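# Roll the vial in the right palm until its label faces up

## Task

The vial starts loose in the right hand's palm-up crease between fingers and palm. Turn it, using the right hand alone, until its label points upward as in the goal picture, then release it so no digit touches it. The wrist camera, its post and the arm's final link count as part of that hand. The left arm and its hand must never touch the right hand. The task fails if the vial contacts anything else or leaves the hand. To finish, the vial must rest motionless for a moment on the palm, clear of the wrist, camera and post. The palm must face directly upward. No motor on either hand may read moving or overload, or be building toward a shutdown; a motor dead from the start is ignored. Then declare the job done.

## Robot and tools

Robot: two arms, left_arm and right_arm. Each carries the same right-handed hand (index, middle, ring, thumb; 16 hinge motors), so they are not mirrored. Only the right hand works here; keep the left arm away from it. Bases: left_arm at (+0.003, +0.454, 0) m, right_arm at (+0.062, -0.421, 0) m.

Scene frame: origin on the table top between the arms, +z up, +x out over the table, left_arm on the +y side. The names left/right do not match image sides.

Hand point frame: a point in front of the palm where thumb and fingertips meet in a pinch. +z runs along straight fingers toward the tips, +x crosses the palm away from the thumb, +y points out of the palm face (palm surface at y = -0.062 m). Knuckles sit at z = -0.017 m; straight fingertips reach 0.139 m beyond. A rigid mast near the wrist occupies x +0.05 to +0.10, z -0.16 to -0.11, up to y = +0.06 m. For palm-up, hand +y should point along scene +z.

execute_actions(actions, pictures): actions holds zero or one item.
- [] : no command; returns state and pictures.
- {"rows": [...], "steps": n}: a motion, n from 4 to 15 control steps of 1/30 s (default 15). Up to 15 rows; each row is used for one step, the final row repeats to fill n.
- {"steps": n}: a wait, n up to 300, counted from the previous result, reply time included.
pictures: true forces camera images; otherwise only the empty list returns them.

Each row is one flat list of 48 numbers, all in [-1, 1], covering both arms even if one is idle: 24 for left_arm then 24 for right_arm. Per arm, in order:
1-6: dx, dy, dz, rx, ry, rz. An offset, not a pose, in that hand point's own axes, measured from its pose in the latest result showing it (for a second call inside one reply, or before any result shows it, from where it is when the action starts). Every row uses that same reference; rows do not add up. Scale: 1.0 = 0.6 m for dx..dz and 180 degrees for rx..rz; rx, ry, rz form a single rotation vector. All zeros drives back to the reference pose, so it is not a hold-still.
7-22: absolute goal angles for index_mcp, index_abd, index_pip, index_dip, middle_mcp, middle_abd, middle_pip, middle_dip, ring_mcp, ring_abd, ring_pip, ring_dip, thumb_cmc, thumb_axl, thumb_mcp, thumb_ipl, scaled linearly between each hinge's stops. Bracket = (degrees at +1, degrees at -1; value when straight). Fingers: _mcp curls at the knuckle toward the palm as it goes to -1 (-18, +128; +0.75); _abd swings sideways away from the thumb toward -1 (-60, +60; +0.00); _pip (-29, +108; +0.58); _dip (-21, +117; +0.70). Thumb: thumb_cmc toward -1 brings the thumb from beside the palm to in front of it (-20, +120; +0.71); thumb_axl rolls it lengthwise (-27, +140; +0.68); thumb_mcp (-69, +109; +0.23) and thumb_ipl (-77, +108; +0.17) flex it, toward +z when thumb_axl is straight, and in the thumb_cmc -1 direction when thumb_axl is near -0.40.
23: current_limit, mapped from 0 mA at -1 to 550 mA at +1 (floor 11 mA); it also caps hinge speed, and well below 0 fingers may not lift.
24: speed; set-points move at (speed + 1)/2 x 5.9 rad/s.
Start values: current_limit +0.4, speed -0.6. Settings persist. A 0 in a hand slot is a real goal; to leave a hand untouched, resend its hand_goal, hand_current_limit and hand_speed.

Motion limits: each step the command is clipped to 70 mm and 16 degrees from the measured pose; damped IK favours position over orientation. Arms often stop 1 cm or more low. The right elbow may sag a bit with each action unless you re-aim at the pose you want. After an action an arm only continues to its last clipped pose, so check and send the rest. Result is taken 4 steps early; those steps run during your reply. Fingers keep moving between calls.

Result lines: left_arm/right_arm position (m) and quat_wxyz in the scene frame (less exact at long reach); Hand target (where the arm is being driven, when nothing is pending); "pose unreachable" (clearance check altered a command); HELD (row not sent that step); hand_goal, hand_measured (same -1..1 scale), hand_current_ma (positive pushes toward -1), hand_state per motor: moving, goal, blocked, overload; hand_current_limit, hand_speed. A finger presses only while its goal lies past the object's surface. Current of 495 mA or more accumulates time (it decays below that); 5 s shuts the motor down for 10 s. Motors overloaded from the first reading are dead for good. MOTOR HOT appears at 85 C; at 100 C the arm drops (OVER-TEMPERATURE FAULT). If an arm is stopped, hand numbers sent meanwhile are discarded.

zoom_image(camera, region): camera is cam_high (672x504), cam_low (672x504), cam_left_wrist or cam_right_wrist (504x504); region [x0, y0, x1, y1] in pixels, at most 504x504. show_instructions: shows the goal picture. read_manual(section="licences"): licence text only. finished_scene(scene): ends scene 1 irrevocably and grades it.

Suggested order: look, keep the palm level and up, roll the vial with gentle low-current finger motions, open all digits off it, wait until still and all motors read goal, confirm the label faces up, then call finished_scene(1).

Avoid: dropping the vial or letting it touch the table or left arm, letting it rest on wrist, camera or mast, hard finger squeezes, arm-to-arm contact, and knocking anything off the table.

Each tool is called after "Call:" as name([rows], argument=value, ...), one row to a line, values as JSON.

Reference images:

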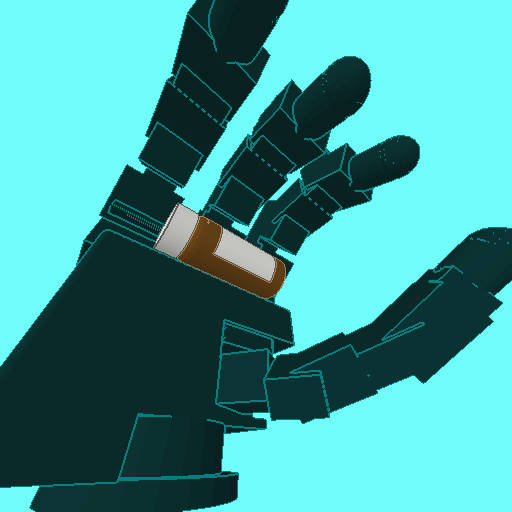

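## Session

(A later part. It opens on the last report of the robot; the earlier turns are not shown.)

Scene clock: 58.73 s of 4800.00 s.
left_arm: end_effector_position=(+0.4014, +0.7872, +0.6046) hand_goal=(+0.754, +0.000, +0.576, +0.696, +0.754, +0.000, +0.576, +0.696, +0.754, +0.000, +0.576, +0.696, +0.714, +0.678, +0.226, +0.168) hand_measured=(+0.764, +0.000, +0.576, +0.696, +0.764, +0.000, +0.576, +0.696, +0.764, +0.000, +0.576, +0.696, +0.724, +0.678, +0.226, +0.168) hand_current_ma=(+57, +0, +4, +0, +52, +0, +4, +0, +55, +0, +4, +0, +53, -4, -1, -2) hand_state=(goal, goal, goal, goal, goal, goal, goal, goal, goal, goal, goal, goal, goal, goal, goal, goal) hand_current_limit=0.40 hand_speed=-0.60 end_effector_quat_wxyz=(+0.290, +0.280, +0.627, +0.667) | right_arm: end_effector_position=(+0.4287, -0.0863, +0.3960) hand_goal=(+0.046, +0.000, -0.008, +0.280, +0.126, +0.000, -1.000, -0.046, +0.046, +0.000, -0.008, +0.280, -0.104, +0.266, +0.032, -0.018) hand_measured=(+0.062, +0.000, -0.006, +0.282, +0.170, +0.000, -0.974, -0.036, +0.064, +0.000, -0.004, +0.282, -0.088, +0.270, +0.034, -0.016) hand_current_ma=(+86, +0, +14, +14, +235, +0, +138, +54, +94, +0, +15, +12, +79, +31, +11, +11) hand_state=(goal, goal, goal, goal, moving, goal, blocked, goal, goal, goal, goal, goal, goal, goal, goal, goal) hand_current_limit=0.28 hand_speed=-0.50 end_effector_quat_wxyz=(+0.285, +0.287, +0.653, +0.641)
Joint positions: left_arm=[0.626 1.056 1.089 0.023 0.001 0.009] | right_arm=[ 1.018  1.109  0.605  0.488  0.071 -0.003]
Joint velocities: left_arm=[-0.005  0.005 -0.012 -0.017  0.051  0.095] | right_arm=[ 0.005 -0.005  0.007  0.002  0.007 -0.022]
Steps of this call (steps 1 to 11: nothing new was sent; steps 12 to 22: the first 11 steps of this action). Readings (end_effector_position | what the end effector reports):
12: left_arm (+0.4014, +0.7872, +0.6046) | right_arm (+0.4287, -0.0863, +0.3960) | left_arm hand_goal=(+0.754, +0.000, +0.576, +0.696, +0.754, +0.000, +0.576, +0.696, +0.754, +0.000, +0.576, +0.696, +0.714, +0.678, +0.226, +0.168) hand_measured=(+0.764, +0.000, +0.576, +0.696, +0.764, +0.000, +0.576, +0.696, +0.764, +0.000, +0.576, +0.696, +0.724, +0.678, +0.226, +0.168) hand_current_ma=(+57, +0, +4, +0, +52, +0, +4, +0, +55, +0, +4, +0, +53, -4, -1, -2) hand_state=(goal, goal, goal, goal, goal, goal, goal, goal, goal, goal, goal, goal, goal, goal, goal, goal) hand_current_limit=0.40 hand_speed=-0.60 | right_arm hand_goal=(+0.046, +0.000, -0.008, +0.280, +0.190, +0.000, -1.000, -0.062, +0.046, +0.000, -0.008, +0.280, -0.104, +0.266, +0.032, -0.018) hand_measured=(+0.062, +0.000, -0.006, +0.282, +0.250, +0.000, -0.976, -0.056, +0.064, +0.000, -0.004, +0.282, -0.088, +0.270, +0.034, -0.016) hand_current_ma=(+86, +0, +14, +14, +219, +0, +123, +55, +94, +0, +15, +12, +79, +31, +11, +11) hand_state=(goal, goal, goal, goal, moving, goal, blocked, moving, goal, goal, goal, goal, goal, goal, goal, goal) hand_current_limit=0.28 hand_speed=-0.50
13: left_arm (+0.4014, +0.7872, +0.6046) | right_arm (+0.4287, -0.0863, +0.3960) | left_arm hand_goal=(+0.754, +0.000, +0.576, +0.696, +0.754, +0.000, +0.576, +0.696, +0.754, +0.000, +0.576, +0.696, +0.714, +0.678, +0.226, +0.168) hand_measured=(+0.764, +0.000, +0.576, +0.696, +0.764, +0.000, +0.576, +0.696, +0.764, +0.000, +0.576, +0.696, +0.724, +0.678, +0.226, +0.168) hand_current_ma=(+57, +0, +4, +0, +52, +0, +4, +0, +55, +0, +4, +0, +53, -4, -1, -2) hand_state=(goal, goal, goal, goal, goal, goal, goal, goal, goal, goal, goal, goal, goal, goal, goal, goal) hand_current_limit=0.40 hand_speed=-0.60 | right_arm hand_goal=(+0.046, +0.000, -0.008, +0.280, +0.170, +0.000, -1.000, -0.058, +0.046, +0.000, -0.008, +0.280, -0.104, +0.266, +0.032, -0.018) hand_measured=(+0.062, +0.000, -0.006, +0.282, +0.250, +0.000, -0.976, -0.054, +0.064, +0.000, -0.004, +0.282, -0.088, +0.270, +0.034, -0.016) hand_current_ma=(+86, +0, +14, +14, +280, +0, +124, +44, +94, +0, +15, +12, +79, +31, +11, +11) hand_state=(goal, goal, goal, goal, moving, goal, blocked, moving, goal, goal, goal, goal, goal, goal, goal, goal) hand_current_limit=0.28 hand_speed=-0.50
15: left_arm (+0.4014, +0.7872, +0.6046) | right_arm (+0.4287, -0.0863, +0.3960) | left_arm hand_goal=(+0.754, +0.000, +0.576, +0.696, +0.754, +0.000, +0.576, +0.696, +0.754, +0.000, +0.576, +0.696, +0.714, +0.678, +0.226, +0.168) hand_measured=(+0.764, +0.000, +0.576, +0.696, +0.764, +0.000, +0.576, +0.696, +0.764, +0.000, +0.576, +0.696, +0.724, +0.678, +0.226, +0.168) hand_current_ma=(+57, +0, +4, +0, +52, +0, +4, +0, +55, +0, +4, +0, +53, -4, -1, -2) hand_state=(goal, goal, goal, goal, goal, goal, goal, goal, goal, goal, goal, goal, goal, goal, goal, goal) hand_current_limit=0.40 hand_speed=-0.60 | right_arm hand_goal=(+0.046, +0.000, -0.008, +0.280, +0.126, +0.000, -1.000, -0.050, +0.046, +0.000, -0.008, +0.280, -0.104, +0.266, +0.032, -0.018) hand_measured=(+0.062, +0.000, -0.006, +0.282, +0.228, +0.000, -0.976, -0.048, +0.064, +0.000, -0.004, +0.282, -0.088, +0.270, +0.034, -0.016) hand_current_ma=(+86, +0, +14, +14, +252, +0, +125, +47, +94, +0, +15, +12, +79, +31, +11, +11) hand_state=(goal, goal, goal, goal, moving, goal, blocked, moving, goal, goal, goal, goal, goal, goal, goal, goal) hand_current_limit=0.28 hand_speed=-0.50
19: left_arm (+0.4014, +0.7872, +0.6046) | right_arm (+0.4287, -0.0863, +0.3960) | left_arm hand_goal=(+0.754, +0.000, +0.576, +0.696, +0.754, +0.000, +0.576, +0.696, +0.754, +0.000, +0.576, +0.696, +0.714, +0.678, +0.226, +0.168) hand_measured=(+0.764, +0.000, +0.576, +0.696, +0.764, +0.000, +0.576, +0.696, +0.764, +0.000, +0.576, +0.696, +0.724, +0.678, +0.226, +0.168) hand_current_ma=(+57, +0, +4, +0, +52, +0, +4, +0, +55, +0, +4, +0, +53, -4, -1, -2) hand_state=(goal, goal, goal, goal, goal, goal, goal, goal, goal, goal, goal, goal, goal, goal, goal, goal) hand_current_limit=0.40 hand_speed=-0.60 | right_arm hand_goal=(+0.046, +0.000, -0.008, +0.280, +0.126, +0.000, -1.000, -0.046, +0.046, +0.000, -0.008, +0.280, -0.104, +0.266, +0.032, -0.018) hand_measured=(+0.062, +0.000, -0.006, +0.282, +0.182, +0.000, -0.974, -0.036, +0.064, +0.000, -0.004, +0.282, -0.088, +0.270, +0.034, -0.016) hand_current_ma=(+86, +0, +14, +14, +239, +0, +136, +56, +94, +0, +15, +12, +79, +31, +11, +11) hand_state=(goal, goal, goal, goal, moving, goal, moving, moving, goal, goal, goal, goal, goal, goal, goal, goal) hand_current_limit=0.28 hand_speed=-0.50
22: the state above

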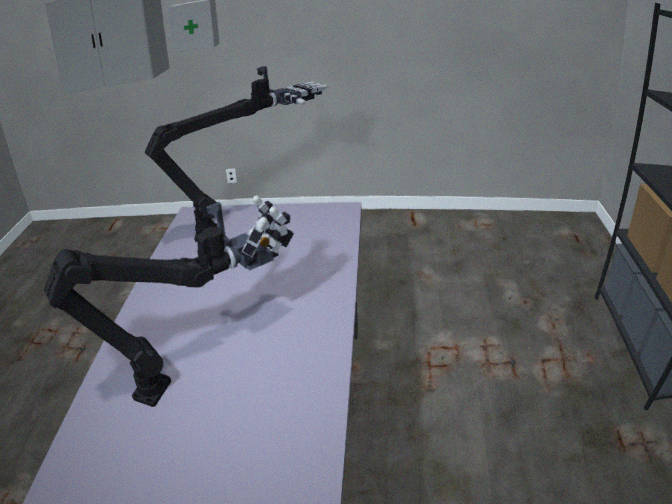

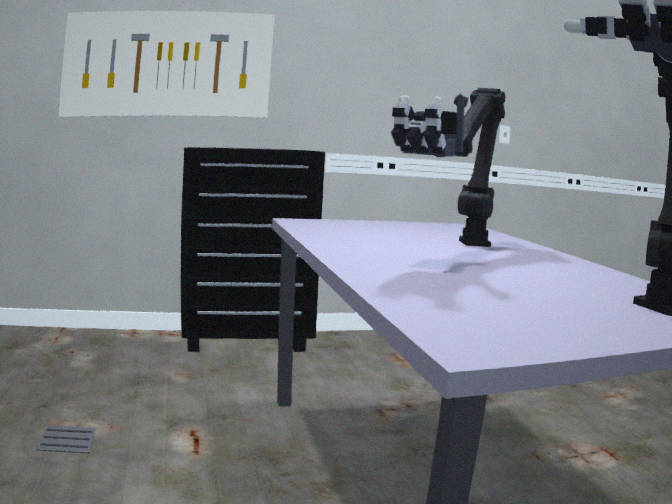

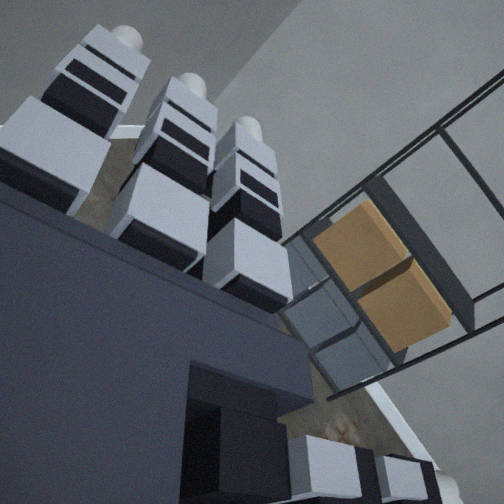

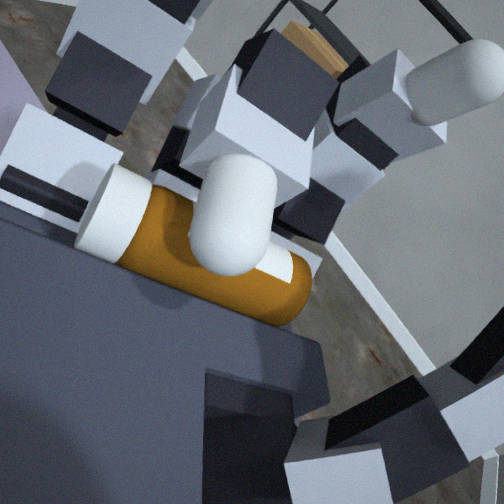

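Call:
execute_actions([
  {"rows": [
[0,0.0463,-0.0099,-0.0163,0,0,0.754,0,0.576,0.696,0.754,0,0.576,0.696,0.754,0,0.576,0.696,0.714,0.678,0.226,0.168,0.4,-0.6, 0,0.0333,0.0025,-0.0123,0,0.001,0.046,0,-0.008,0.28,0.165,0,-0.8,-0.036,0.046,0,-0.008,0.28,-0.104,0.266,0.032,-0.018,0.6,-0.3],
[0,0.0463,-0.0099,-0.0163,0,0,0.754,0,0.576,0.696,0.754,0,0.576,0.696,0.754,0,0.576,0.696,0.714,0.678,0.226,0.168,0.4,-0.6, 0,0.0333,0.0025,-0.0123,0,0.001,0.046,0,-0.008,0.28,0.165,0,-0.8,-0.036,0.046,0,-0.008,0.28,-0.104,0.266,0.032,-0.018,0.6,-0.3],
[0,0.0463,-0.0099,-0.0163,0,0,0.754,0,0.576,0.696,0.754,0,0.576,0.696,0.754,0,0.576,0.696,0.714,0.678,0.226,0.168,0.4,-0.6, 0,0.0333,0.0025,-0.0123,0,0.001,0.046,0,-0.008,0.28,0.165,0,-0.8,-0.036,0.046,0,-0.008,0.28,-0.104,0.266,0.032,-0.018,0.6,-0.3],
[0,0.0463,-0.0099,-0.0163,0,0,0.754,0,0.576,0.696,0.754,0,0.576,0.696,0.754,0,0.576,0.696,0.714,0.678,0.226,0.168,0.4,-0.6, 0,0.0333,0.0025,-0.0123,0,0.001,0.046,0,-0.008,0.28,0.5,0,-0.8,-0.036,0.046,0,-0.008,0.28,-0.104,0.266,0.032,-0.018,0.6,-0.3],
[0,0.0463,-0.0099,-0.0163,0,0,0.754,0,0.576,0.696,0.754,0,0.576,0.696,0.754,0,0.576,0.696,0.714,0.678,0.226,0.168,0.4,-0.6, 0,0.0333,0.0025,-0.0123,0,0.001,0.046,0,-0.008,0.28,0.5,0,-0.8,-0.036,0.046,0,-0.008,0.28,-0.104,0.266,0.032,-0.018,0.6,-0.3],
[0,0.0463,-0.0099,-0.0163,0,0,0.754,0,0.576,0.696,0.754,0,0.576,0.696,0.754,0,0.576,0.696,0.714,0.678,0.226,0.168,0.4,-0.6, 0,0.0333,0.0025,-0.0123,0,0.001,0.046,0,-0.008,0.28,0.5,0,-0.8,-0.036,0.046,0,-0.008,0.28,-0.104,0.266,0.032,-0.018,0.6,-0.3],
[0,0.0463,-0.0099,-0.0163,0,0,0.754,0,0.576,0.696,0.754,0,0.576,0.696,0.754,0,0.576,0.696,0.714,0.678,0.226,0.168,0.4,-0.6, 0,0.0333,0.0025,-0.0123,0,0.001,0.046,0,-0.008,0.28,0.5,0,-0.8,-0.172,0.046,0,-0.008,0.28,-0.104,0.266,0.032,-0.018,0.6,-0.3]
], "steps": 13},
])

Call:
execute_actions([
  {"rows": [
[0,0.0463,-0.0099,-0.0163,0,0,0.754,0,0.576,0.696,0.754,0,0.576,0.696,0.754,0,0.576,0.696,0.714,0.678,0.226,0.168,0.4,-0.6, 0,0.0333,0.0025,-0.0123,0,0.001,0.046,0,-0.008,0.28,0.5,0,-1,-0.172,0.046,0,-0.008,0.28,-0.104,0.266,0.032,-0.018,0.28,-0.5]
], "steps": 12},
], pictures=true)

Scene clock: 63.50 s of 4800.00 s.
left_arm: end_effector_position=(+0.4014, +0.7872, +0.6046) hand_goal=(+0.754, +0.000, +0.576, +0.696, +0.754, +0.000, +0.576, +0.696, +0.754, +0.000, +0.576, +0.696, +0.714, +0.678, +0.226, +0.168) hand_measured=(+0.764, +0.000, +0.576, +0.696, +0.764, +0.000, +0.576, +0.696, +0.764, +0.000, +0.576, +0.696, +0.724, +0.678, +0.226, +0.168) hand_current_ma=(+57, +0, +4, +0, +52, +0, +4, +0, +55, +0, +4, +0, +53, -4, -1, -2) hand_state=(goal, goal, goal, goal, goal, goal, goal, goal, goal, goal, goal, goal, goal, goal, goal, goal) hand_current_limit=0.40 hand_speed=-0.60 end_effector_quat_wxyz=(+0.290, +0.280, +0.627, +0.667) | right_arm: end_effector_position=(+0.4287, -0.0863, +0.3960) hand_goal=(+0.046, +0.000, -0.008, +0.280, +0.500, +0.000, -0.800, -0.172, +0.046, +0.000, -0.008, +0.280, -0.104, +0.266, +0.032, -0.018) hand_measured=(+0.062, +0.000, -0.006, +0.282, +0.334, +0.000, -0.806, -0.072, +0.064, +0.000, -0.004, +0.282, -0.088, +0.270, +0.034, -0.016) hand_current_ma=(+86, +0, +14, +14, -37, +0, -30, +59, +94, +0, +15, +12, +79, +31, +11, +11) hand_state=(goal, goal, goal, goal, moving, goal, moving, moving, goal, goal, goal, goal, goal, goal, goal, goal) hand_current_limit=0.60 hand_speed=-0.30 end_effector_quat_wxyz=(+0.285, +0.287, +0.653, +0.641)
Joint positions: left_arm=[0.626 1.056 1.089 0.023 0.001 0.009] | right_arm=[ 1.018  1.109  0.605  0.488  0.071 -0.003]
Joint velocities: left_arm=[ 0.005 -0.005  0.002 -0.007 -0.051  0.037] | right_arm=[ 0.005 -0.015  0.002 -0.022 -0.007 -0.022]
Off your previous action's commanded pose (left_arm): 0.028 m, 3 deg at its last step (step 4 of this call).
Off your previous action's commanded pose (right_arm): 0.020 m, 2 deg at its last step (step 4 of this call).
Steps of this call (steps 1 to 4: the last 4 steps of your previous action; steps 5 to 90: nothing new was sent; then 1.47 s passed at rest; steps 91 to 99: the first 9 steps of this action). Readings (end_effector_position | what the end effector reports):
91: left_arm (+0.4014, +0.7872, +0.6046) | right_arm (+0.4287, -0.0863, +0.3960) | left_arm hand_goal=(+0.754, +0.000, +0.576, +0.696, +0.754, +0.000, +0.576, +0.696, +0.754, +0.000, +0.576, +0.696, +0.714, +0.678, +0.226, +0.168) hand_measured=(+0.764, +0.000, +0.576, +0.696, +0.764, +0.000, +0.576, +0.696, +0.764, +0.000, +0.576, +0.696, +0.724, +0.678, +0.226, +0.168) hand_current_ma=(+57, +0, +4, +0, +52, +0, +4, +0, +55, +0, +4, +0, +53, -4, -1, -2) hand_state=(goal, goal, goal, goal, goal, goal, goal, goal, goal, goal, goal, goal, goal, goal, goal, goal) hand_current_limit=0.40 hand_speed=-0.60 | right_arm hand_goal=(+0.046, +0.000, -0.008, +0.280, +0.166, +0.000, -0.800, -0.036, +0.046, +0.000, -0.008, +0.280, -0.104, +0.266, +0.032, -0.018) hand_measured=(+0.062, +0.000, -0.006, +0.282, +0.170, +0.000, -0.974, -0.036, +0.064, +0.000, -0.004, +0.282, -0.088, +0.270, +0.034, -0.016) hand_current_ma=(+86, +0, +14, +14, +236, +0, +137, +54, +94, +0, +15, +12, +79, +31, +11, +11) hand_state=(goal, goal, goal, goal, moving, goal, moving, moving, goal, goal, goal, goal, goal, goal, goal, goal) hand_current_limit=0.60 hand_speed=-0.30
92: left_arm (+0.4014, +0.7872, +0.6046) | right_arm (+0.4287, -0.0863, +0.3960) | left_arm hand_goal=(+0.754, +0.000, +0.576, +0.696, +0.754, +0.000, +0.576, +0.696, +0.754, +0.000, +0.576, +0.696, +0.714, +0.678, +0.226, +0.168) hand_measured=(+0.764, +0.000, +0.576, +0.696, +0.764, +0.000, +0.576, +0.696, +0.764, +0.000, +0.576, +0.696, +0.724, +0.678, +0.226, +0.168) hand_current_ma=(+57, +0, +4, +0, +52, +0, +4, +0, +55, +0, +4, +0, +53, -4, -1, -2) hand_state=(goal, goal, goal, goal, goal, goal, goal, goal, goal, goal, goal, goal, goal, goal, goal, goal) hand_current_limit=0.40 hand_speed=-0.60 | right_arm hand_goal=(+0.046, +0.000, -0.008, +0.280, +0.166, +0.000, -0.800, -0.036, +0.046, +0.000, -0.008, +0.280, -0.104, +0.266, +0.032, -0.018) hand_measured=(+0.062, +0.000, -0.006, +0.282, +0.170, +0.000, -0.970, -0.034, +0.064, +0.000, -0.004, +0.282, -0.088, +0.270, +0.034, -0.016) hand_current_ma=(+86, +0, +14, +14, +29, +0, -39, +11, +94, +0, +15, +12, +79, +31, +11, +11) hand_state=(goal, goal, goal, goal, moving, goal, moving, moving, goal, goal, goal, goal, goal, goal, goal, goal) hand_current_limit=0.60 hand_speed=-0.30
94: left_arm (+0.4014, +0.7872, +0.6046) | right_arm (+0.4287, -0.0863, +0.3960) | left_arm hand_goal=(+0.754, +0.000, +0.576, +0.696, +0.754, +0.000, +0.576, +0.696, +0.754, +0.000, +0.576, +0.696, +0.714, +0.678, +0.226, +0.168) hand_measured=(+0.764, +0.000, +0.576, +0.696, +0.764, +0.000, +0.576, +0.696, +0.764, +0.000, +0.576, +0.696, +0.724, +0.678, +0.226, +0.168) hand_current_ma=(+57, +0, +4, +0, +52, +0, +4, +0, +55, +0, +4, +0, +53, -4, -1, -2) hand_state=(goal, goal, goal, goal, goal, goal, goal, goal, goal, goal, goal, goal, goal, goal, goal, goal) hand_current_limit=0.40 hand_speed=-0.60 | right_arm hand_goal=(+0.046, +0.000, -0.008, +0.280, +0.500, +0.000, -0.800, -0.036, +0.046, +0.000, -0.008, +0.280, -0.104, +0.266, +0.032, -0.018) hand_measured=(+0.062, +0.000, -0.006, +0.282, +0.174, +0.000, -0.908, -0.034, +0.064, +0.000, -0.004, +0.282, -0.088, +0.270, +0.034, -0.016) hand_current_ma=(+86, +0, +14, +14, +46, +0, -66, +6, +94, +0, +15, +12, +79, +31, +11, +11) hand_state=(goal, goal, goal, goal, moving, goal, moving, goal, goal, goal, goal, goal, goal, goal, goal, goal) hand_current_limit=0.60 hand_speed=-0.30
98: left_arm (+0.4014, +0.7872, +0.6046) | right_arm (+0.4287, -0.0863, +0.3960) | left_arm hand_goal=(+0.754, +0.000, +0.576, +0.696, +0.754, +0.000, +0.576, +0.696, +0.754, +0.000, +0.576, +0.696, +0.714, +0.678, +0.226, +0.168) hand_measured=(+0.764, +0.000, +0.576, +0.696, +0.764, +0.000, +0.576, +0.696, +0.764, +0.000, +0.576, +0.696, +0.724, +0.678, +0.226, +0.168) hand_current_ma=(+57, +0, +4, +0, +52, +0, +4, +0, +55, +0, +4, +0, +53, -4, -1, -2) hand_state=(goal, goal, goal, goal, goal, goal, goal, goal, goal, goal, goal, goal, goal, goal, goal, goal) hand_current_limit=0.40 hand_speed=-0.60 | right_arm hand_goal=(+0.046, +0.000, -0.008, +0.280, +0.500, +0.000, -0.800, -0.172, +0.046, +0.000, -0.008, +0.280, -0.104, +0.266, +0.032, -0.018) hand_measured=(+0.062, +0.000, -0.006, +0.282, +0.290, +0.000, -0.808, -0.038, +0.064, +0.000, -0.004, +0.282, -0.088, +0.270, +0.034, -0.016) hand_current_ma=(+86, +0, +14, +14, -39, +0, -26, +152, +94, +0, +15, +12, +79, +31, +11, +11) hand_state=(goal, goal, goal, goal, moving, goal, moving, moving, goal, goal, goal, goal, goal, goal, goal, goal) hand_current_limit=0.60 hand_speed=-0.30
99: the state above

Scene clock: 63.90 s of 4800.00 s.
left_arm: end_effector_position=(+0.4014, +0.7872, +0.6046) hand_goal=(+0.754, +0.000, +0.576, +0.696, +0.754, +0.000, +0.576, +0.696, +0.754, +0.000, +0.576, +0.696, +0.714, +0.678, +0.226, +0.168) hand_measured=(+0.764, +0.000, +0.576, +0.696, +0.764, +0.000, +0.576, +0.696, +0.764, +0.000, +0.576, +0.696, +0.724, +0.678, +0.226, +0.168) hand_current_ma=(+57, +0, +4, +0, +52, +0, +4, +0, +55, +0, +4, +0, +53, -4, -1, -2) hand_state=(goal, goal, goal, goal, goal, goal, goal, goal, goal, goal, goal, goal, goal, goal, goal, goal) hand_current_limit=0.40 hand_speed=-0.60 end_effector_quat_wxyz=(+0.290, +0.280, +0.627, +0.667) | right_arm: end_effector_position=(+0.4287, -0.0863, +0.3960) hand_goal=(+0.046, +0.000, -0.008, +0.280, +0.500, +0.000, -1.000, -0.172, +0.046, +0.000, -0.008, +0.280, -0.104, +0.266, +0.032, -0.018) hand_measured=(+0.062, +0.000, -0.006, +0.282, +0.506, +0.000, -0.978, -0.168, +0.064, +0.000, -0.004, +0.282, -0.088, +0.270, +0.034, -0.016) hand_current_ma=(+86, +0, +14, +14, +60, +0, +114, +45, +94, +0, +15, +12, +79, +31, +11, +11) hand_state=(goal, goal, goal, goal, moving, goal, moving, moving, goal, goal, goal, goal, goal, goal, goal, goal) hand_current_limit=0.28 hand_speed=-0.50 end_effector_quat_wxyz=(+0.285, +0.287, +0.653, +0.641)
Joint positions: left_arm=[0.626 1.056 1.089 0.023 0.001 0.009] | right_arm=[ 1.018  1.109  0.605  0.488  0.071 -0.003]
Joint velocities: left_arm=[-0.005 -0.005  0.007  0.007 -0.007 -0.022] | right_arm=[-0.015 -0.015  0.012 -0.002 -0.022 -0.007]
Off your previous action's commanded pose (left_arm): 0.028 m, 3 deg at its last step (step 4 of this call).
Off your previous action's commanded pose (right_arm): 0.020 m, 2 deg at its last step (step 4 of this call).
Steps of this call (steps 1 to 4: the last 4 steps of your previous action; steps 5 to 12: the first 8 steps of this action, its rows measured from where the robot was after step 4). Readings (end_effector_position | what the end effector reports):
4: left_arm (+0.4014, +0.7872, +0.6046) | right_arm (+0.4287, -0.0863, +0.3960) | left_arm hand_goal=(+0.754, +0.000, +0.576, +0.696, +0.754, +0.000, +0.576, +0.696, +0.754, +0.000, +0.576, +0.696, +0.714, +0.678, +0.226, +0.168) hand_measured=(+0.764, +0.000, +0.576, +0.696, +0.764, +0.000, +0.576, +0.696, +0.764, +0.000, +0.576, +0.696, +0.724, +0.678, +0.226, +0.168) hand_current_ma=(+57, +0, +4, +0, +52, +0, +4, +0, +55, +0, +4, +0, +53, -4, -1, -2) hand_state=(goal, goal, goal, goal, goal, goal, goal, goal, goal, goal, goal, goal, goal, goal, goal, goal) hand_current_limit=0.40 hand_speed=-0.60 | right_arm hand_goal=(+0.046, +0.000, -0.008, +0.280, +0.500, +0.000, -0.800, -0.172, +0.046, +0.000, -0.008, +0.280, -0.104, +0.266, +0.032, -0.018) hand_measured=(+0.062, +0.000, -0.006, +0.282, +0.492, +0.000, -0.806, -0.168, +0.064, +0.000, -0.004, +0.282, -0.088, +0.270, +0.034, -0.016) hand_current_ma=(+86, +0, +14, +14, +68, +0, -24, +6, +94, +0, +15, +12, +79, +31, +11, +11) hand_state=(goal, goal, goal, goal, moving, goal, goal, moving, goal, goal, goal, goal, goal, goal, goal, goal) hand_current_limit=0.60 hand_speed=-0.30
5: left_arm (+0.4014, +0.7872, +0.6046) | right_arm (+0.4287, -0.0863, +0.3960) | left_arm hand_goal=(+0.754, +0.000, +0.576, +0.696, +0.754, +0.000, +0.576, +0.696, +0.754, +0.000, +0.576, +0.696, +0.714, +0.678, +0.226, +0.168) hand_measured=(+0.764, +0.000, +0.576, +0.696, +0.764, +0.000, +0.576, +0.696, +0.764, +0.000, +0.576, +0.696, +0.724, +0.678, +0.226, +0.168) hand_current_ma=(+57, +0, +4, +0, +52, +0, +4, +0, +55, +0, +4, +0, +53, -4, -1, -2) hand_state=(goal, goal, goal, goal, goal, goal, goal, goal, goal, goal, goal, goal, goal, goal, goal, goal) hand_current_limit=0.40 hand_speed=-0.60 | right_arm hand_goal=(+0.046, +0.000, -0.008, +0.280, +0.500, +0.000, -1.000, -0.172, +0.046, +0.000, -0.008, +0.280, -0.104, +0.266, +0.032, -0.018) hand_measured=(+0.062, +0.000, -0.006, +0.282, +0.502, +0.000, -0.806, -0.170, +0.064, +0.000, -0.004, +0.282, -0.088, +0.270, +0.034, -0.016) hand_current_ma=(+86, +0, +14, +14, +43, +0, -26, +10, +94, +0, +15, +12, +79, +31, +11, +11) hand_state=(goal, goal, goal, goal, moving, goal, moving, moving, goal, goal, goal, goal, goal, goal, goal, goal) hand_current_limit=0.28 hand_speed=-0.50
6: left_arm (+0.4014, +0.7872, +0.6046) | right_arm (+0.4287, -0.0863, +0.3960) | left_arm hand_goal=(+0.754, +0.000, +0.576, +0.696, +0.754, +0.000, +0.576, +0.696, +0.754, +0.000, +0.576, +0.696, +0.714, +0.678, +0.226, +0.168) hand_measured=(+0.764, +0.000, +0.576, +0.696, +0.764, +0.000, +0.576, +0.696, +0.764, +0.000, +0.576, +0.696, +0.724, +0.678, +0.226, +0.168) hand_current_ma=(+57, +0, +4, +0, +52, +0, +4, +0, +55, +0, +4, +0, +53, -4, -1, -2) hand_state=(goal, goal, goal, goal, goal, goal, goal, goal, goal, goal, goal, goal, goal, goal, goal, goal) hand_current_limit=0.40 hand_speed=-0.60 | right_arm hand_goal=(+0.046, +0.000, -0.008, +0.280, +0.500, +0.000, -1.000, -0.172, +0.046, +0.000, -0.008, +0.280, -0.104, +0.266, +0.032, -0.018) hand_measured=(+0.062, +0.000, -0.006, +0.282, +0.504, +0.000, -0.808, -0.170, +0.064, +0.000, -0.004, +0.282, -0.088, +0.270, +0.034, -0.016) hand_current_ma=(+86, +0, +14, +14, +34, +0, +95, +12, +94, +0, +15, +12, +79, +31, +11, +11) hand_state=(goal, goal, goal, goal, moving, goal, moving, goal, goal, goal, goal, goal, goal, goal, goal, goal) hand_current_limit=0.28 hand_speed=-0.50
8: left_arm (+0.4014, +0.7872, +0.6046) | right_arm (+0.4287, -0.0863, +0.3960) | left_arm hand_goal=(+0.754, +0.000, +0.576, +0.696, +0.754, +0.000, +0.576, +0.696, +0.754, +0.000, +0.576, +0.696, +0.714, +0.678, +0.226, +0.168) hand_measured=(+0.764, +0.000, +0.576, +0.696, +0.764, +0.000, +0.576, +0.696, +0.764, +0.000, +0.576, +0.696, +0.724, +0.678, +0.226, +0.168) hand_current_ma=(+57, +0, +4, +0, +52, +0, +4, +0, +55, +0, +4, +0, +53, -4, -1, -2) hand_state=(goal, goal, goal, goal, goal, goal, goal, goal, goal, goal, goal, goal, goal, goal, goal, goal) hand_current_limit=0.40 hand_speed=-0.60 | right_arm hand_goal=(+0.046, +0.000, -0.008, +0.280, +0.500, +0.000, -1.000, -0.172, +0.046, +0.000, -0.008, +0.280, -0.104, +0.266, +0.032, -0.018) hand_measured=(+0.062, +0.000, -0.006, +0.282, +0.506, +0.000, -0.862, -0.170, +0.064, +0.000, -0.004, +0.282, -0.088, +0.270, +0.034, -0.016) hand_current_ma=(+86, +0, +14, +14, +29, +0, +47, +12, +94, +0, +15, +12, +79, +31, +11, +11) hand_state=(goal, goal, goal, goal, goal, goal, moving, goal, goal, goal, goal, goal, goal, goal, goal, goal) hand_current_limit=0.28 hand_speed=-0.50
12: the state above

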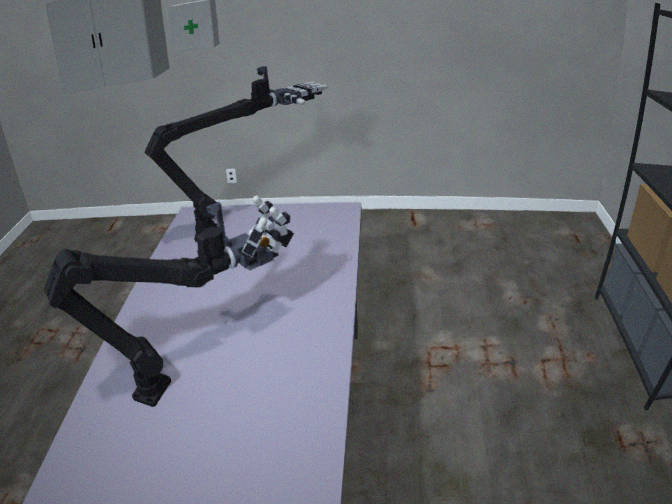

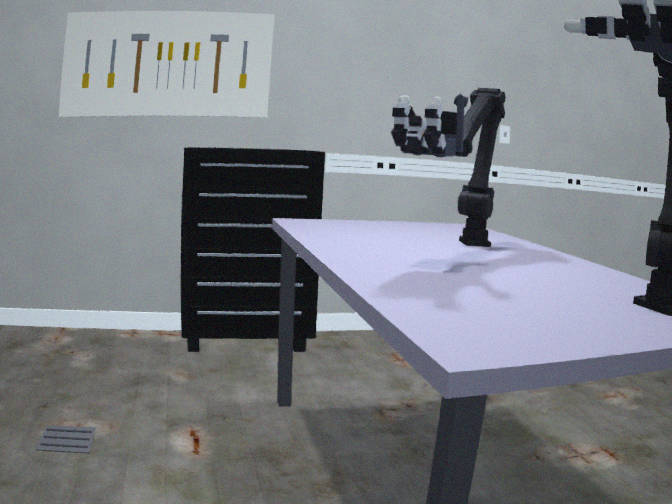

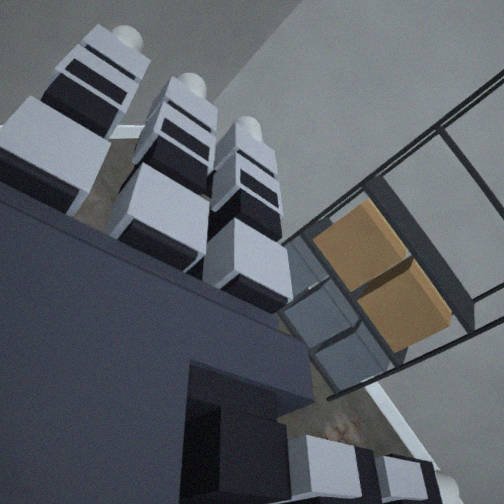

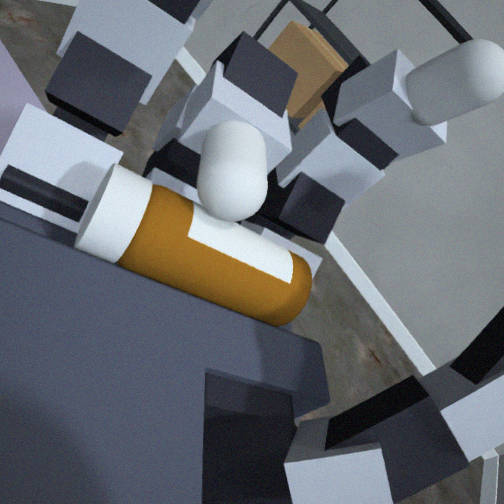

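Call:
execute_actions([
  {"rows": [
[0,0.0463,-0.0099,-0.0163,0,0,0.754,0,0.576,0.696,0.754,0,0.576,0.696,0.754,0,0.576,0.696,0.714,0.678,0.226,0.168,0.4,-0.6, 0,0.0333,0.0025,-0.0123,0,0.001,0.046,0,-0.008,0.28,0.48,0,-1,-0.176,0.046,0,-0.008,0.28,-0.104,0.266,0.032,-0.018,0.28,-0.5],
[0,0.0463,-0.0099,-0.0163,0,0,0.754,0,0.576,0.696,0.754,0,0.576,0.696,0.754,0,0.576,0.696,0.714,0.678,0.226,0.168,0.4,-0.6, 0,0.0333,0.0025,-0.0123,0,0.001,0.046,0,-0.008,0.28,0.465,0,-1,-0.174,0.046,0,-0.008,0.28,-0.104,0.266,0.032,-0.018,0.28,-0.5],
[0,0.0463,-0.0099,-0.0163,0,0,0.754,0,0.576,0.696,0.754,0,0.576,0.696,0.754,0,0.576,0.696,0.714,0.678,0.226,0.168,0.4,-0.6, 0,0.0333,0.0025,-0.0123,0,0.001,0.046,0,-0.008,0.28,0.45,0,-1,-0.17,0.046,0,-0.008,0.28,-0.104,0.266,0.032,-0.018,0.28,-0.5],
[0,0.0463,-0.0099,-0.0163,0,0,0.754,0,0.576,0.696,0.754,0,0.576,0.696,0.754,0,0.576,0.696,0.714,0.678,0.226,0.168,0.4,-0.6, 0,0.0333,0.0025,-0.0123,0,0.001,0.046,0,-0.008,0.28,0.435,0,-1,-0.164,0.046,0,-0.008,0.28,-0.104,0.266,0.032,-0.018,0.28,-0.5],
[0,0.0463,-0.0099,-0.0163,0,0,0.754,0,0.576,0.696,0.754,0,0.576,0.696,0.754,0,0.576,0.696,0.714,0.678,0.226,0.168,0.4,-0.6, 0,0.0333,0.0025,-0.0123,0,0.001,0.046,0,-0.008,0.28,0.42,0,-1,-0.158,0.046,0,-0.008,0.28,-0.104,0.266,0.032,-0.018,0.28,-0.5],
[0,0.0463,-0.0099,-0.0163,0,0,0.754,0,0.576,0.696,0.754,0,0.576,0.696,0.754,0,0.576,0.696,0.714,0.678,0.226,0.168,0.4,-0.6, 0,0.0333,0.0025,-0.0123,0,0.001,0.046,0,-0.008,0.28,0.405,0,-1,-0.151,0.046,0,-0.008,0.28,-0.104,0.266,0.032,-0.018,0.28,-0.5],
[0,0.0463,-0.0099,-0.0163,0,0,0.754,0,0.576,0.696,0.754,0,0.576,0.696,0.754,0,0.576,0.696,0.714,0.678,0.226,0.168,0.4,-0.6, 0,0.0333,0.0025,-0.0123,0,0.001,0.046,0,-0.008,0.28,0.39,0,-1,-0.144,0.046,0,-0.008,0.28,-0.104,0.266,0.032,-0.018,0.28,-0.5],
[0,0.0463,-0.0099,-0.0163,0,0,0.754,0,0.576,0.696,0.754,0,0.576,0.696,0.754,0,0.576,0.696,0.714,0.678,0.226,0.168,0.4,-0.6, 0,0.0333,0.0025,-0.0123,0,0.001,0.046,0,-0.008,0.28,0.385,0,-1,-0.137,0.046,0,-0.008,0.28,-0.104,0.266,0.032,-0.018,0.28,-0.5],
[0,0.0463,-0.0099,-0.0163,0,0,0.754,0,0.576,0.696,0.754,0,0.576,0.696,0.754,0,0.576,0.696,0.714,0.678,0.226,0.168,0.4,-0.6, 0,0.0333,0.0025,-0.0123,0,0.001,0.046,0,-0.008,0.28,0.385,0,-1,-0.131,0.046,0,-0.008,0.28,-0.104,0.266,0.032,-0.018,0.28,-0.5]
], "steps": 15},
], pictures=true)

Scene clock: 64.97 s of 4800.00 s.
left_arm: end_effector_position=(+0.4014, +0.7872, +0.6046) hand_goal=(+0.754, +0.000, +0.576, +0.696, +0.754, +0.000, +0.576, +0.696, +0.754, +0.000, +0.576, +0.696, +0.714, +0.678, +0.226, +0.168) hand_measured=(+0.764, +0.000, +0.576, +0.696, +0.764, +0.000, +0.576, +0.696, +0.764, +0.000, +0.576, +0.696, +0.724, +0.678, +0.226, +0.168) hand_current_ma=(+57, +0, +4, +0, +52, +0, +4, +0, +55, +0, +4, +0, +53, -4, -1, -2) hand_state=(goal, goal, goal, goal, goal, goal, goal, goal, goal, goal, goal, goal, goal, goal, goal, goal) hand_current_limit=0.40 hand_speed=-0.60 end_effector_quat_wxyz=(+0.290, +0.280, +0.627, +0.667) | right_arm: end_effector_position=(+0.4287, -0.0863, +0.3960) hand_goal=(+0.046, +0.000, -0.008, +0.280, +0.386, +0.000, -1.000, -0.130, +0.046, +0.000, -0.008, +0.280, -0.104, +0.266, +0.032, -0.018) hand_measured=(+0.062, +0.000, -0.006, +0.282, +0.454, +0.000, -0.972, -0.122, +0.064, +0.000, -0.004, +0.282, -0.088, +0.270, +0.034, -0.016) hand_current_ma=(+86, +0, +14, +14, +297, +0, +152, +68, +94, +0, +15, +12, +79, +31, +11, +11) hand_state=(goal, goal, goal, goal, moving, goal, blocked, moving, goal, goal, goal, goal, goal, goal, goal, goal) hand_current_limit=0.28 hand_speed=-0.50 end_effector_quat_wxyz=(+0.285, +0.287, +0.653, +0.641)
Joint positions: left_arm=[0.626 1.056 1.089 0.023 0.001 0.009] | right_arm=[ 1.018  1.109  0.605  0.488  0.071 -0.003]
Joint velocities: left_arm=[-0.024 -0.015 -0.007 -0.002 -0.051  0.007] | right_arm=[-0.005 -0.005  0.002  0.002 -0.066  0.007]
Off your previous action's commanded pose (left_arm): 0.028 m, 3 deg at its last step (step 4 of this call).
Off your previous action's commanded pose (right_arm): 0.020 m, 2 deg at its last step (step 4 of this call).
Steps of this call (steps 1 to 4: the last 4 steps of your previous action; steps 5 to 21: nothing new was sent; steps 22 to 32: the first 11 steps of this action). Readings (end_effector_position | what the end effector reports):
22: left_arm (+0.4014, +0.7872, +0.6046) | right_arm (+0.4287, -0.0863, +0.3960) | left_arm hand_goal=(+0.754, +0.000, +0.576, +0.696, +0.754, +0.000, +0.576, +0.696, +0.754, +0.000, +0.576, +0.696, +0.714, +0.678, +0.226, +0.168) hand_measured=(+0.764, +0.000, +0.576, +0.696, +0.764, +0.000, +0.576, +0.696, +0.764, +0.000, +0.576, +0.696, +0.724, +0.678, +0.226, +0.168) hand_current_ma=(+57, +0, +4, +0, +52, +0, +4, +0, +55, +0, +4, +0, +53, -4, -1, -2) hand_state=(goal, goal, goal, goal, goal, goal, goal, goal, goal, goal, goal, goal, goal, goal, goal, goal) hand_current_limit=0.40 hand_speed=-0.60 | right_arm hand_goal=(+0.046, +0.000, -0.008, +0.280, +0.480, +0.000, -1.000, -0.176, +0.046, +0.000, -0.008, +0.280, -0.104, +0.266, +0.032, -0.018) hand_measured=(+0.062, +0.000, -0.006, +0.282, +0.508, +0.000, -0.978, -0.166, +0.064, +0.000, -0.004, +0.282, -0.088, +0.270, +0.034, -0.016) hand_current_ma=(+86, +0, +14, +14, +46, +0, +110, +28, +94, +0, +15, +12, +79, +31, +11, +11) hand_state=(goal, goal, goal, goal, moving, goal, blocked, moving, goal, goal, goal, goal, goal, goal, goal, goal) hand_current_limit=0.28 hand_speed=-0.50
23: left_arm (+0.4014, +0.7872, +0.6046) | right_arm (+0.4287, -0.0863, +0.3960) | left_arm hand_goal=(+0.754, +0.000, +0.576, +0.696, +0.754, +0.000, +0.576, +0.696, +0.754, +0.000, +0.576, +0.696, +0.714, +0.678, +0.226, +0.168) hand_measured=(+0.764, +0.000, +0.576, +0.696, +0.764, +0.000, +0.576, +0.696, +0.764, +0.000, +0.576, +0.696, +0.724, +0.678, +0.226, +0.168) hand_current_ma=(+57, +0, +4, +0, +52, +0, +4, +0, +55, +0, +4, +0, +53, -4, -1, -2) hand_state=(goal, goal, goal, goal, goal, goal, goal, goal, goal, goal, goal, goal, goal, goal, goal, goal) hand_current_limit=0.40 hand_speed=-0.60 | right_arm hand_goal=(+0.046, +0.000, -0.008, +0.280, +0.466, +0.000, -1.000, -0.174, +0.046, +0.000, -0.008, +0.280, -0.104, +0.266, +0.032, -0.018) hand_measured=(+0.062, +0.000, -0.006, +0.282, +0.508, +0.000, -0.978, -0.166, +0.064, +0.000, -0.004, +0.282, -0.088, +0.270, +0.034, -0.016) hand_current_ma=(+86, +0, +14, +14, +151, +0, +110, +50, +94, +0, +15, +12, +79, +31, +11, +11) hand_state=(goal, goal, goal, goal, moving, goal, blocked, moving, goal, goal, goal, goal, goal, goal, goal, goal) hand_current_limit=0.28 hand_speed=-0.50
25: left_arm (+0.4014, +0.7872, +0.6046) | right_arm (+0.4287, -0.0863, +0.3960) | left_arm hand_goal=(+0.754, +0.000, +0.576, +0.696, +0.754, +0.000, +0.576, +0.696, +0.754, +0.000, +0.576, +0.696, +0.714, +0.678, +0.226, +0.168) hand_measured=(+0.764, +0.000, +0.576, +0.696, +0.764, +0.000, +0.576, +0.696, +0.764, +0.000, +0.576, +0.696, +0.724, +0.678, +0.226, +0.168) hand_current_ma=(+57, +0, +4, +0, +52, +0, +4, +0, +55, +0, +4, +0, +53, -4, -1, -2) hand_state=(goal, goal, goal, goal, goal, goal, goal, goal, goal, goal, goal, goal, goal, goal, goal, goal) hand_current_limit=0.40 hand_speed=-0.60 | right_arm hand_goal=(+0.046, +0.000, -0.008, +0.280, +0.436, +0.000, -1.000, -0.164, +0.046, +0.000, -0.008, +0.280, -0.104, +0.266, +0.032, -0.018) hand_measured=(+0.062, +0.000, -0.006, +0.282, +0.502, +0.000, -0.978, -0.166, +0.064, +0.000, -0.004, +0.282, -0.088, +0.270, +0.034, -0.016) hand_current_ma=(+86, +0, +14, +14, +260, +0, +111, +27, +94, +0, +15, +12, +79, +31, +11, +11) hand_state=(goal, goal, goal, goal, moving, goal, blocked, moving, goal, goal, goal, goal, goal, goal, goal, goal) hand_current_limit=0.28 hand_speed=-0.50
29: left_arm (+0.4014, +0.7872, +0.6046) | right_arm (+0.4287, -0.0863, +0.3960) | left_arm hand_goal=(+0.754, +0.000, +0.576, +0.696, +0.754, +0.000, +0.576, +0.696, +0.754, +0.000, +0.576, +0.696, +0.714, +0.678, +0.226, +0.168) hand_measured=(+0.764, +0.000, +0.576, +0.696, +0.764, +0.000, +0.576, +0.696, +0.764, +0.000, +0.576, +0.696, +0.724, +0.678, +0.226, +0.168) hand_current_ma=(+57, +0, +4, +0, +52, +0, +4, +0, +55, +0, +4, +0, +53, -4, -1, -2) hand_state=(goal, goal, goal, goal, goal, goal, goal, goal, goal, goal, goal, goal, goal, goal, goal, goal) hand_current_limit=0.40 hand_speed=-0.60 | right_arm hand_goal=(+0.046, +0.000, -0.008, +0.280, +0.386, +0.000, -1.000, -0.136, +0.046, +0.000, -0.008, +0.280, -0.104, +0.266, +0.032, -0.018) hand_measured=(+0.062, +0.000, -0.006, +0.282, +0.474, +0.000, -0.974, -0.144, +0.064, +0.000, -0.004, +0.282, -0.088, +0.270, +0.034, -0.016) hand_current_ma=(+86, +0, +14, +14, +283, +0, +140, +47, +94, +0, +15, +12, +79, +31, +11, +11) hand_state=(goal, goal, goal, goal, moving, goal, moving, moving, goal, goal, goal, goal, goal, goal, goal, goal) hand_current_limit=0.28 hand_speed=-0.50
32: the state above

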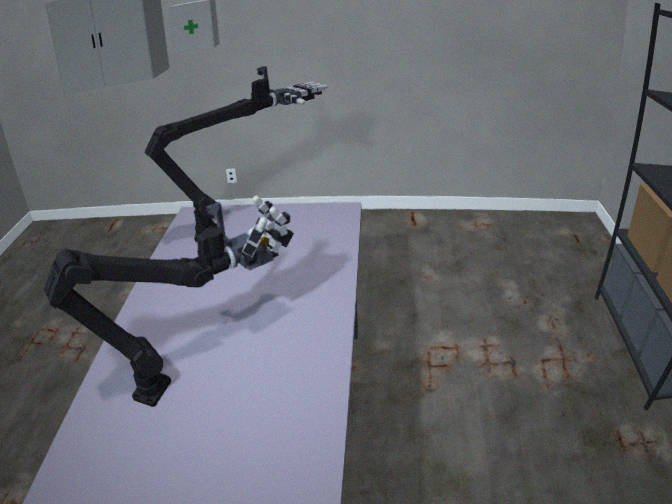

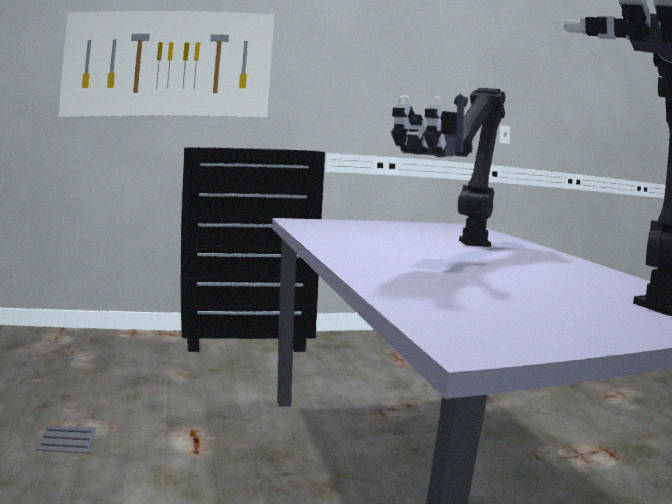

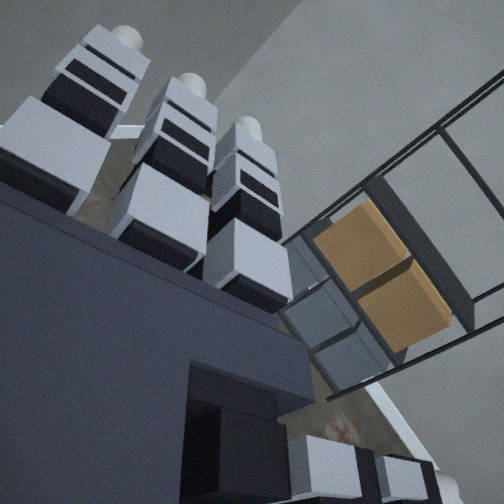

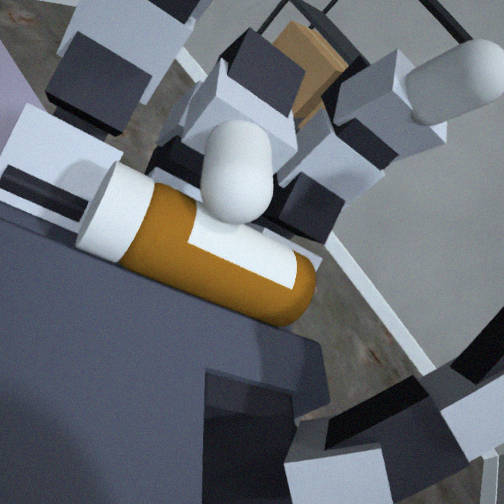

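Call:
execute_actions(actions=[])

Scene clock: 65.10 s of 4800.00 s.
left_arm: end_effector_position=(+0.4014, +0.7872, +0.6046) hand_goal=(+0.754, +0.000, +0.576, +0.696, +0.754, +0.000, +0.576, +0.696, +0.754, +0.000, +0.576, +0.696, +0.714, +0.678, +0.226, +0.168) hand_measured=(+0.764, +0.000, +0.576, +0.696, +0.764, +0.000, +0.576, +0.696, +0.764, +0.000, +0.576, +0.696, +0.724, +0.678, +0.226, +0.168) hand_current_ma=(+57, +0, +4, +0, +52, +0, +4, +0, +55, +0, +4, +0, +53, -4, -1, -2) hand_state=(goal, goal, goal, goal, goal, goal, goal, goal, goal, goal, goal, goal, goal, goal, goal, goal) hand_current_limit=0.40 hand_speed=-0.60 end_effector_quat_wxyz=(+0.290, +0.280, +0.627, +0.667) | right_arm: end_effector_position=(+0.4287, -0.0863, +0.3960) hand_goal=(+0.046, +0.000, -0.008, +0.280, +0.386, +0.000, -1.000, -0.130, +0.046, +0.000, -0.008, +0.280, -0.104, +0.266, +0.032, -0.018) hand_measured=(+0.062, +0.000, -0.006, +0.282, +0.442, +0.000, -0.968, -0.116, +0.064, +0.000, -0.004, +0.282, -0.088, +0.270, +0.034, -0.016) hand_current_ma=(+86, +0, +14, +14, +301, +0, +165, +69, +94, +0, +15, +12, +79, +31, +11, +11) hand_state=(goal, goal, goal, goal, blocked, goal, blocked, goal, goal, goal, goal, goal, goal, goal, goal, goal) hand_current_limit=0.28 hand_speed=-0.50 end_effector_quat_wxyz=(+0.285, +0.287, +0.653, +0.641)
Joint positions: left_arm=[0.626 1.056 1.089 0.023 0.001 0.009] | right_arm=[ 1.018  1.109  0.605  0.488  0.071 -0.003]
Joint velocities: left_arm=[-0.005 -0.015  0.007 -0.002 -0.022 -0.081] | right_arm=[-0.005  0.005 -0.002  0.017 -0.037 -0.022]
Hand target (left_arm): +0.395, +0.782, +0.631; +0.296, +0.272, +0.610, +0.682
Hand target (right_arm): +0.430, -0.086, +0.416; +0.289, +0.282, +0.640, +0.654
Off the commanded pose (left_arm): 0.028 m, 3 deg.
Off the commanded pose (right_arm): 0.020 m, 2 deg.
Kept back: nothing.
Steps of this call (steps 1 to 4: the last 4 steps of your previous action). Readings (end_effector_position | what the end effector reports):
1: left_arm (+0.4014, +0.7872, +0.6046) | right_arm (+0.4287, -0.0863, +0.3960) | left_arm hand_goal=(+0.754, +0.000, +0.576, +0.696, +0.754, +0.000, +0.576, +0.696, +0.754, +0.000, +0.576, +0.696, +0.714, +0.678, +0.226, +0.168) hand_measured=(+0.764, +0.000, +0.576, +0.696, +0.764, +0.000, +0.576, +0.696, +0.764, +0.000, +0.576, +0.696, +0.724, +0.678, +0.226, +0.168) hand_current_ma=(+57, +0, +4, +0, +52, +0, +4, +0, +55, +0, +4, +0, +53, -4, -1, -2) hand_state=(goal, goal, goal, goal, goal, goal, goal, goal, goal, goal, goal, goal, goal, goal, goal, goal) hand_current_limit=0.40 hand_speed=-0.60 | right_arm hand_goal=(+0.046, +0.000, -0.008, +0.280, +0.386, +0.000, -1.000, -0.130, +0.046, +0.000, -0.008, +0.280, -0.104, +0.266, +0.032, -0.018) hand_measured=(+0.062, +0.000, -0.006, +0.282, +0.448, +0.000, -0.970, -0.118, +0.064, +0.000, -0.004, +0.282, -0.088, +0.270, +0.034, -0.016) hand_current_ma=(+86, +0, +14, +14, +303, +0, +163, +70, +94, +0, +15, +12, +79, +31, +11, +11) hand_state=(goal, goal, goal, goal, moving, goal, moving, moving, goal, goal, goal, goal, goal, goal, goal, goal) hand_current_limit=0.28 hand_speed=-0.50
2: left_arm (+0.4014, +0.7872, +0.6046) | right_arm (+0.4287, -0.0863, +0.3960) | left_arm hand_goal=(+0.754, +0.000, +0.576, +0.696, +0.754, +0.000, +0.576, +0.696, +0.754, +0.000, +0.576, +0.696, +0.714, +0.678, +0.226, +0.168) hand_measured=(+0.764, +0.000, +0.576, +0.696, +0.764, +0.000, +0.576, +0.696, +0.764, +0.000, +0.576, +0.696, +0.724, +0.678, +0.226, +0.168) hand_current_ma=(+57, +0, +4, +0, +52, +0, +4, +0, +55, +0, +4, +0, +53, -4, -1, -2) hand_state=(goal, goal, goal, goal, goal, goal, goal, goal, goal, goal, goal, goal, goal, goal, goal, goal) hand_current_limit=0.40 hand_speed=-0.60 | right_arm hand_goal=(+0.046, +0.000, -0.008, +0.280, +0.386, +0.000, -1.000, -0.130, +0.046, +0.000, -0.008, +0.280, -0.104, +0.266, +0.032, -0.018) hand_measured=(+0.062, +0.000, -0.006, +0.282, +0.444, +0.000, -0.968, -0.118, +0.064, +0.000, -0.004, +0.282, -0.088, +0.270, +0.034, -0.016) hand_current_ma=(+86, +0, +14, +14, +297, +0, +168, +71, +94, +0, +15, +12, +79, +31, +11, +11) hand_state=(goal, goal, goal, goal, moving, goal, moving, moving, goal, goal, goal, goal, goal, goal, goal, goal) hand_current_limit=0.28 hand_speed=-0.50
4: the state above

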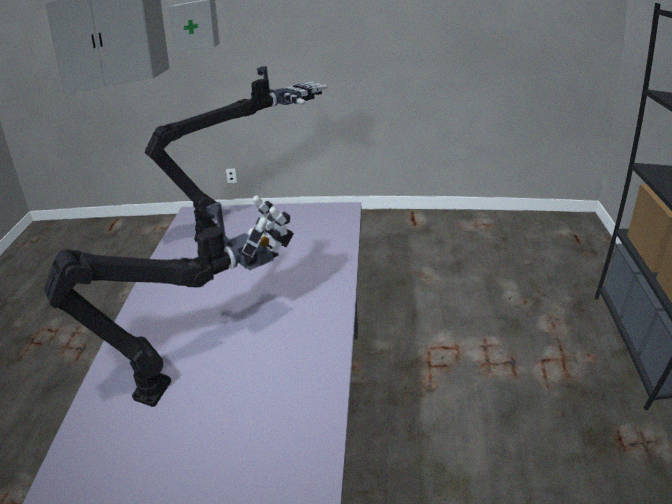

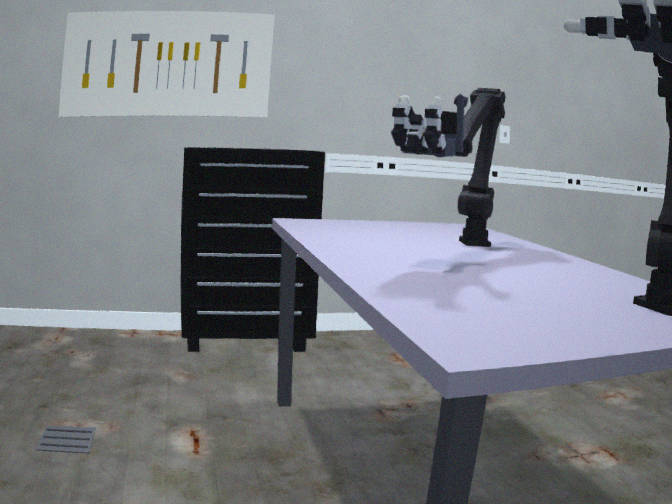

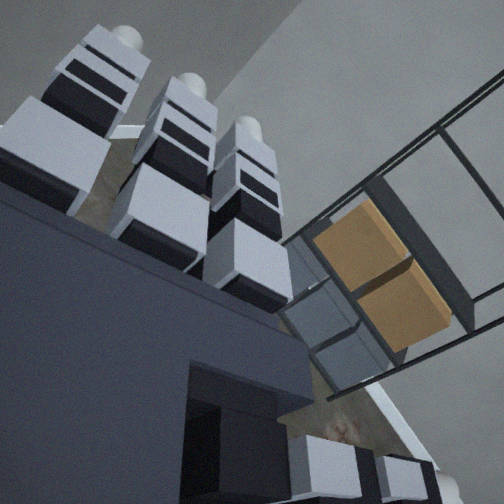

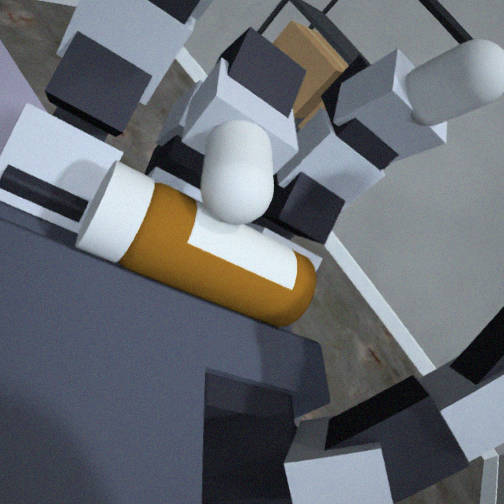

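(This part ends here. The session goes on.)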